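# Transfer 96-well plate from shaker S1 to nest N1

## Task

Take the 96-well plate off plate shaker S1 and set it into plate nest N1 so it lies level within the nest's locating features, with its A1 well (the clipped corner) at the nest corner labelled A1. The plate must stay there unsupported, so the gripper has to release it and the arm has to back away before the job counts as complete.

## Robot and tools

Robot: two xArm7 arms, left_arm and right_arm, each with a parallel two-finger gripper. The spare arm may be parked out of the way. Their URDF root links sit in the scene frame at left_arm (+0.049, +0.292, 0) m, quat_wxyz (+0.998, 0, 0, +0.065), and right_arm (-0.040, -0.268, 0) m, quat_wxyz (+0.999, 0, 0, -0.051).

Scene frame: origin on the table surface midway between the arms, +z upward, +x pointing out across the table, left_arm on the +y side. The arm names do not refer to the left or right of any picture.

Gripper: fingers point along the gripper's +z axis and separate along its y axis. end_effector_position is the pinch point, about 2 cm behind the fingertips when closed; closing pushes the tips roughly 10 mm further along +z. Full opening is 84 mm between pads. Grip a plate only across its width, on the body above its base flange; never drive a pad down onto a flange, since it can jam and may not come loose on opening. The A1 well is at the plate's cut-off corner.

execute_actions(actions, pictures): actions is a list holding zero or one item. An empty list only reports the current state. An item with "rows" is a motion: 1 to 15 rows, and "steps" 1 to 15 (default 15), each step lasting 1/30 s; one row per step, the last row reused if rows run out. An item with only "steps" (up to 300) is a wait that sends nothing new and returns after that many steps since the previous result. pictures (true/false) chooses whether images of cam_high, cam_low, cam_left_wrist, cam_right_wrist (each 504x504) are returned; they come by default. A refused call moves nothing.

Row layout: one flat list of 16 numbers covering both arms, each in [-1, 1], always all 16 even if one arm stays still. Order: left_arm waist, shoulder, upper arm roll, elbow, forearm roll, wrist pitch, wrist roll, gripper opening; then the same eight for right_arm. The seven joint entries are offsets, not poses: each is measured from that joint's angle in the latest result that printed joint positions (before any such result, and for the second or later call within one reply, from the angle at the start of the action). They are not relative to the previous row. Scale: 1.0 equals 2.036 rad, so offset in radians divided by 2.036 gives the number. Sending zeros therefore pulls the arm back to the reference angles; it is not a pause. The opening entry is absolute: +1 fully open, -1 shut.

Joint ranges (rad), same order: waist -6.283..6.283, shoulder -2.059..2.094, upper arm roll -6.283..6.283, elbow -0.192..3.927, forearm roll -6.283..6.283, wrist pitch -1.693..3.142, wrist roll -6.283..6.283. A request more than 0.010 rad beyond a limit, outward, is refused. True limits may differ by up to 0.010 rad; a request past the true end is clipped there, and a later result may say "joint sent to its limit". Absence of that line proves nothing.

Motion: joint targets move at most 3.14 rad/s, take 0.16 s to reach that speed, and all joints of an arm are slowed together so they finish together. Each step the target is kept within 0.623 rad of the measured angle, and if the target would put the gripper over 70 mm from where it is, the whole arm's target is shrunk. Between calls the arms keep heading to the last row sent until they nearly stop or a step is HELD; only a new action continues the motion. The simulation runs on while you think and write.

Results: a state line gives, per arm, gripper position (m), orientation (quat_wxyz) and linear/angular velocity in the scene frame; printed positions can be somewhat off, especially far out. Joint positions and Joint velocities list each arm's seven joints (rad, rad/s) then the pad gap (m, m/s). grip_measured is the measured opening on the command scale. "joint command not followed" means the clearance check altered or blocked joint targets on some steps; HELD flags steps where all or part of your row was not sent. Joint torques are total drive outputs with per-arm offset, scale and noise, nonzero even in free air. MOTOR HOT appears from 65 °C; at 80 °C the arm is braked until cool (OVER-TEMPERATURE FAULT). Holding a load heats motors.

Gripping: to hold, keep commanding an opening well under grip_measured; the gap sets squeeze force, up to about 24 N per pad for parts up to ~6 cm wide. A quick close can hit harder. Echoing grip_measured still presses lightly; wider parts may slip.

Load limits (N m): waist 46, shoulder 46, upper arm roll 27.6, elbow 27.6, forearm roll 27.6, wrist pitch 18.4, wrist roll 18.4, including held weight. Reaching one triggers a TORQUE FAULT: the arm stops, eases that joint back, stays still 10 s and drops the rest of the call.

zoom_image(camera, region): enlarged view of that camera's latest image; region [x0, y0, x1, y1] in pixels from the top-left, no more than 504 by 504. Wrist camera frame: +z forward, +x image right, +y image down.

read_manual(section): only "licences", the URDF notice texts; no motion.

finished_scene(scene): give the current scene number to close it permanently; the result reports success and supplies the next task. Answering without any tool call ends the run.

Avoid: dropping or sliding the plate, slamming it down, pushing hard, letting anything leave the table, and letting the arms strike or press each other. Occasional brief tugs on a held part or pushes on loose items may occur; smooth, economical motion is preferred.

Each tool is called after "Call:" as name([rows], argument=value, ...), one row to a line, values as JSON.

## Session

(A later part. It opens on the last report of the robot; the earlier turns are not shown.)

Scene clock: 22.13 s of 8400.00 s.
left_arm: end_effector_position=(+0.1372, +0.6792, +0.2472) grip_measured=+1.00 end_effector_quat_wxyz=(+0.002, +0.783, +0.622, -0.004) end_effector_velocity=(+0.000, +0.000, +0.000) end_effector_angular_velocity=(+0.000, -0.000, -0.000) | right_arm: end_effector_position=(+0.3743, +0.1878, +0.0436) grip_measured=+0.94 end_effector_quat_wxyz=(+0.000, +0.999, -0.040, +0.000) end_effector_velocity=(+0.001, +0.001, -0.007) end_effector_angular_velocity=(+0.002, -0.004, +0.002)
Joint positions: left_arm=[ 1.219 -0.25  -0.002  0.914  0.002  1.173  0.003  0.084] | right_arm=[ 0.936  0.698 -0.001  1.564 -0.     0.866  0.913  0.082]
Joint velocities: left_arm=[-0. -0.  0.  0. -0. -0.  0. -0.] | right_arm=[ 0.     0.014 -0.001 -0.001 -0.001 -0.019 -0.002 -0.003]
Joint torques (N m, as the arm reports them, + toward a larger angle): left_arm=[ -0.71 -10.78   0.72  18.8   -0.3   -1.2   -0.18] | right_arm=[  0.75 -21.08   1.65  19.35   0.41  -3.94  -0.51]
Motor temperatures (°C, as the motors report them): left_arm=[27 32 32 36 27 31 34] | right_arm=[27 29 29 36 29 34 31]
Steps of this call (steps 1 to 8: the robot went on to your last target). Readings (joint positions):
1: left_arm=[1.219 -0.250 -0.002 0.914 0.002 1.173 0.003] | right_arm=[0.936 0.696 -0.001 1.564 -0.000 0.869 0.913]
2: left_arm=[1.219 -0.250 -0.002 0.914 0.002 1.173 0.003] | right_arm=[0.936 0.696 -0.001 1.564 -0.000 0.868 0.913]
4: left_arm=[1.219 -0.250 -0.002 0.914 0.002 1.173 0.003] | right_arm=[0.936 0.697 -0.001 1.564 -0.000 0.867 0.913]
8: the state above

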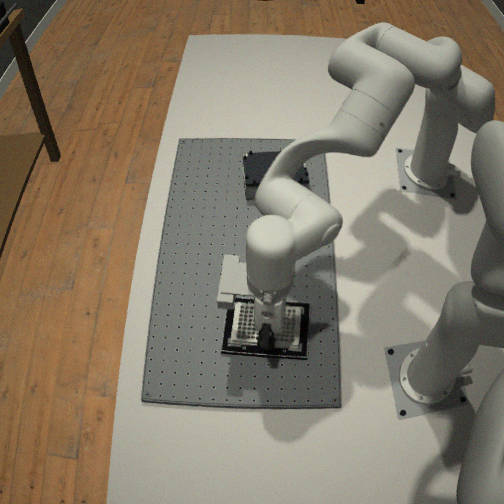

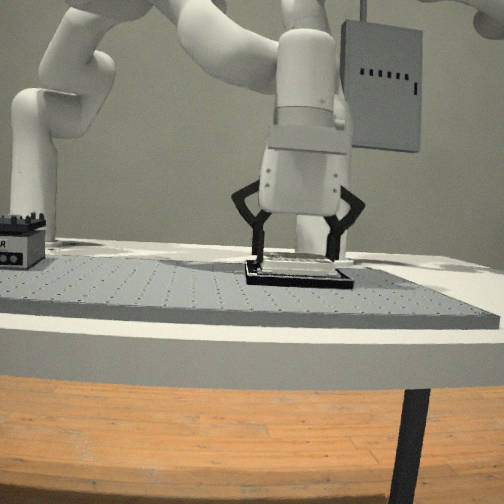

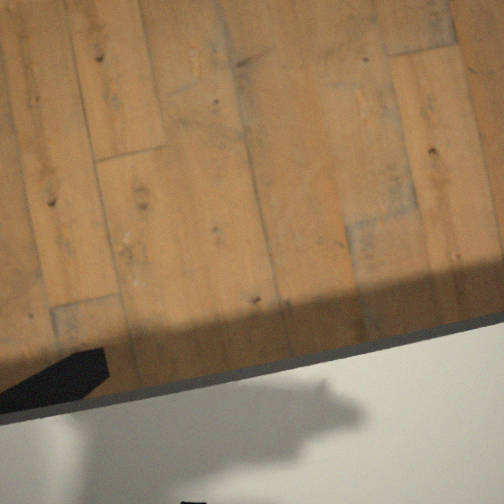

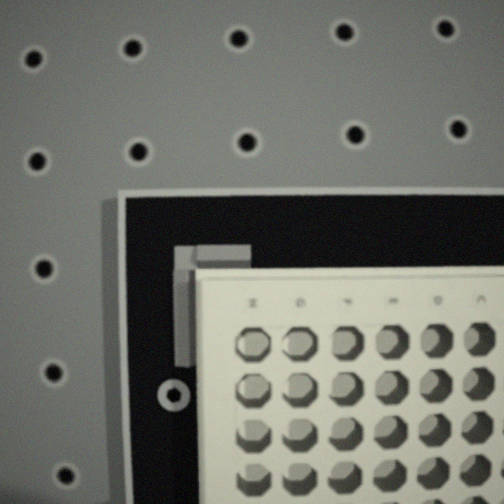

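Looks snug in the corner. Release and retreat to inspect.

Call:
execute_actions([
  {"rows": [[0,0,0,0,0,0,0,1,0,-0.0015,0,0.0003,0,0.0018,0,-0.7],[0,0,0,0,0,0,0,1,0,-0.0015,0,0.0003,0,0.0018,0,-0.7],[0,0,0,0,0,0,0,1,0,-0.0015,0,0.0003,0,0.0018,0,0.5],[0,0,0,0,0,0,0,1,0,-0.0015,0,0.0003,0,0.0018,0,1],[0,0,0,0,0,0,0,1,0,-0.0015,0,0.0003,0,0.0018,0,1],[0,0,0,0,0,0,0,1,0,-0.0015,0,0.0003,0,0.0018,0,1],[0,0,0,0,0,0,0,1,0,-0.0015,0,0.0003,0,0.0018,0,1],[0,0,0,0,0,0,0,1,0,-0.0015,0,0.0003,0,0.0018,0,1],[0,0,0,0,0,0,0,1,0,-0.008,0,0.002,0,0.01,0,1],[0,0,0,0,0,0,0,1,0,-0.016,0,0.005,0,0.021,0,1],[0,0,0,0,0,0,0,1,0,-0.03,0,0.011,0,0.041,0,1],[0,0,0,0,0,0,0,1,0,-0.045,0,0.017,0,0.062,0,1],[0,0,0,0,0,0,0,1,0,-0.07,0,0.035,0,0.105,0,1],[0,0,0,0,0,0,0,1,0.03,-0.16,0,0.02,0,0.18,0.03,1]], "steps": 15},
], pictures=false)

Call:
execute_actions([
  {"steps": 20},
])

Scene clock: 23.90 s of 8400.00 s.
left_arm: end_effector_position=(+0.1372, +0.6792, +0.2472) grip_measured=+1.00 end_effector_quat_wxyz=(+0.002, +0.783, +0.622, -0.004) end_effector_velocity=(+0.000, -0.000, +0.000) end_effector_angular_velocity=(-0.000, -0.000, +0.000) | right_arm: end_effector_position=(+0.3693, +0.1883, +0.0929) grip_measured=+1.00 end_effector_quat_wxyz=(+0.003, +0.999, -0.038, -0.004) end_effector_velocity=(-0.008, +0.012, +0.532) end_effector_angular_velocity=(+0.107, -0.144, -0.086)
Joint positions: left_arm=[ 1.219 -0.25  -0.002  0.914  0.002  1.173  0.003  0.084] | right_arm=[0.94  0.621 0.002 1.591 0.001 0.981 0.916 0.084]
Joint velocities: left_arm=[ 0.    -0.    -0.     0.    -0.     0.001 -0.     0.   ] | right_arm=[ 0.077 -0.843 -0.055  0.198 -0.002  0.865  0.121  0.   ]
Joint torques (N m, as the arm reports them, + toward a larger angle): left_arm=[ -0.76 -10.99   0.6   18.54   0.06  -1.35  -0.36] | right_arm=[  4.29 -37.44   1.37  21.29   0.01  -1.59   0.15]
Motor temperatures (°C, as the motors report them): left_arm=[27 32 32 36 27 31 34] | right_arm=[27 29 29 36 29 34 31]
Steps of this call (steps 1 to 15: the robot went on to your last target; steps 16 to 38: nothing new was sent; steps 39 to 53: all 15 steps of this action). Readings (joint positions):
39: left_arm=[1.219 -0.250 -0.002 0.914 0.002 1.173 0.003] | right_arm=[0.937 0.700 -0.000 1.564 -0.000 0.863 0.913]
40: left_arm=[1.219 -0.250 -0.002 0.914 0.002 1.173 0.003] | right_arm=[0.937 0.700 -0.001 1.564 -0.000 0.864 0.913]
42: left_arm=[1.219 -0.250 -0.002 0.914 0.002 1.173 0.003] | right_arm=[0.937 0.699 -0.001 1.564 -0.000 0.865 0.913]
46: left_arm=[1.219 -0.250 -0.002 0.914 0.002 1.173 0.003] | right_arm=[0.937 0.700 0.001 1.563 0.000 0.866 0.914]
53: the state above

Scene clock: 24.57 s of 8400.00 s.
left_arm: end_effector_position=(+0.1372, +0.6792, +0.2472) grip_measured=+1.00 end_effector_quat_wxyz=(+0.002, +0.783, +0.622, -0.004) end_effector_velocity=(-0.000, -0.000, -0.001) end_effector_angular_velocity=(-0.003, +0.000, +0.002) | right_arm: end_effector_position=(+0.3235, +0.1843, +0.2279) grip_measured=+1.00 end_effector_quat_wxyz=(+0.001, +0.999, -0.040, -0.000) end_effector_velocity=(+0.001, +0.005, +0.014) end_effector_angular_velocity=(+0.023, -0.016, +0.003)
Joint positions: left_arm=[ 1.219 -0.25  -0.002  0.914  0.002  1.173  0.003  0.084] | right_arm=[ 0.997  0.373 -0.001  1.604 -0.     1.232  0.974  0.084]
Joint velocities: left_arm=[ 0.     0.003  0.001  0.    -0.     0.    -0.001 -0.   ] | right_arm=[ 0.001 -0.016  0.002  0.012  0.001 -0.     0.    -0.   ]
Joint torques (N m, as the arm reports them, + toward a larger angle): left_arm=[ -0.29 -11.08   0.54  18.51   0.03  -1.37  -0.23] | right_arm=[ -1.88 -26.17  -0.44  22.86  -0.42  -1.94  -0.23]
Motor temperatures (°C, as the motors report them): left_arm=[27 32 32 36 27 31 34] | right_arm=[27 29 29 36 29 34 31]
Steps of this call (steps 1 to 20: the robot went on to your last target). Readings (joint positions):
1: left_arm=[1.219 -0.250 -0.002 0.914 0.002 1.173 0.003] | right_arm=[0.944 0.591 -0.000 1.595 0.001 1.009 0.922]
2: left_arm=[1.219 -0.250 -0.002 0.914 0.002 1.173 0.003] | right_arm=[0.951 0.560 -0.001 1.597 0.001 1.037 0.929]
4: left_arm=[1.219 -0.250 -0.002 0.914 0.002 1.173 0.003] | right_arm=[0.967 0.503 0.001 1.600 0.001 1.095 0.943]
8: left_arm=[1.219 -0.250 -0.002 0.914 0.002 1.173 0.003] | right_arm=[0.992 0.398 0.002 1.606 0.000 1.201 0.967]
20: the state above

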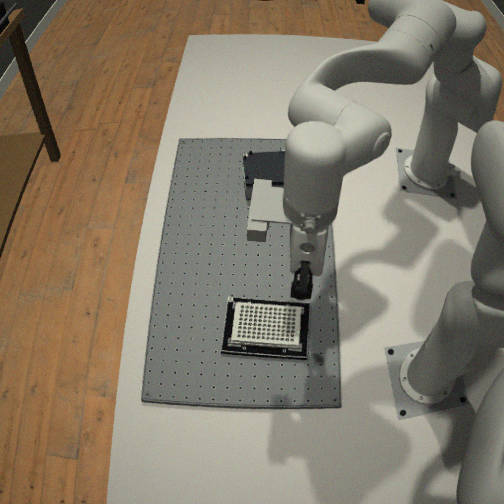

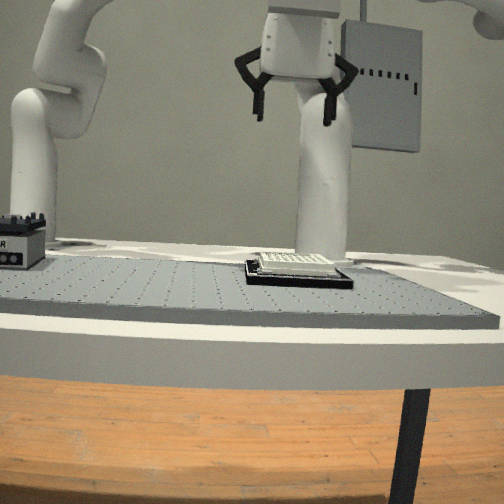

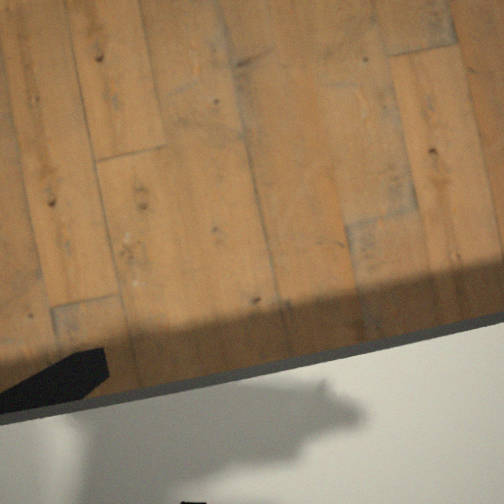

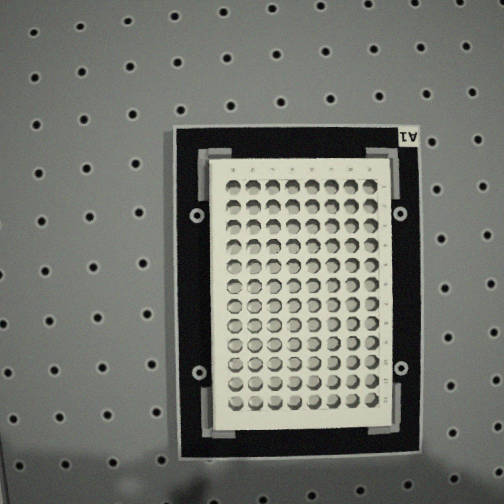

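Call:
finished_scene(scene=2)

The scene is finished: the task was done.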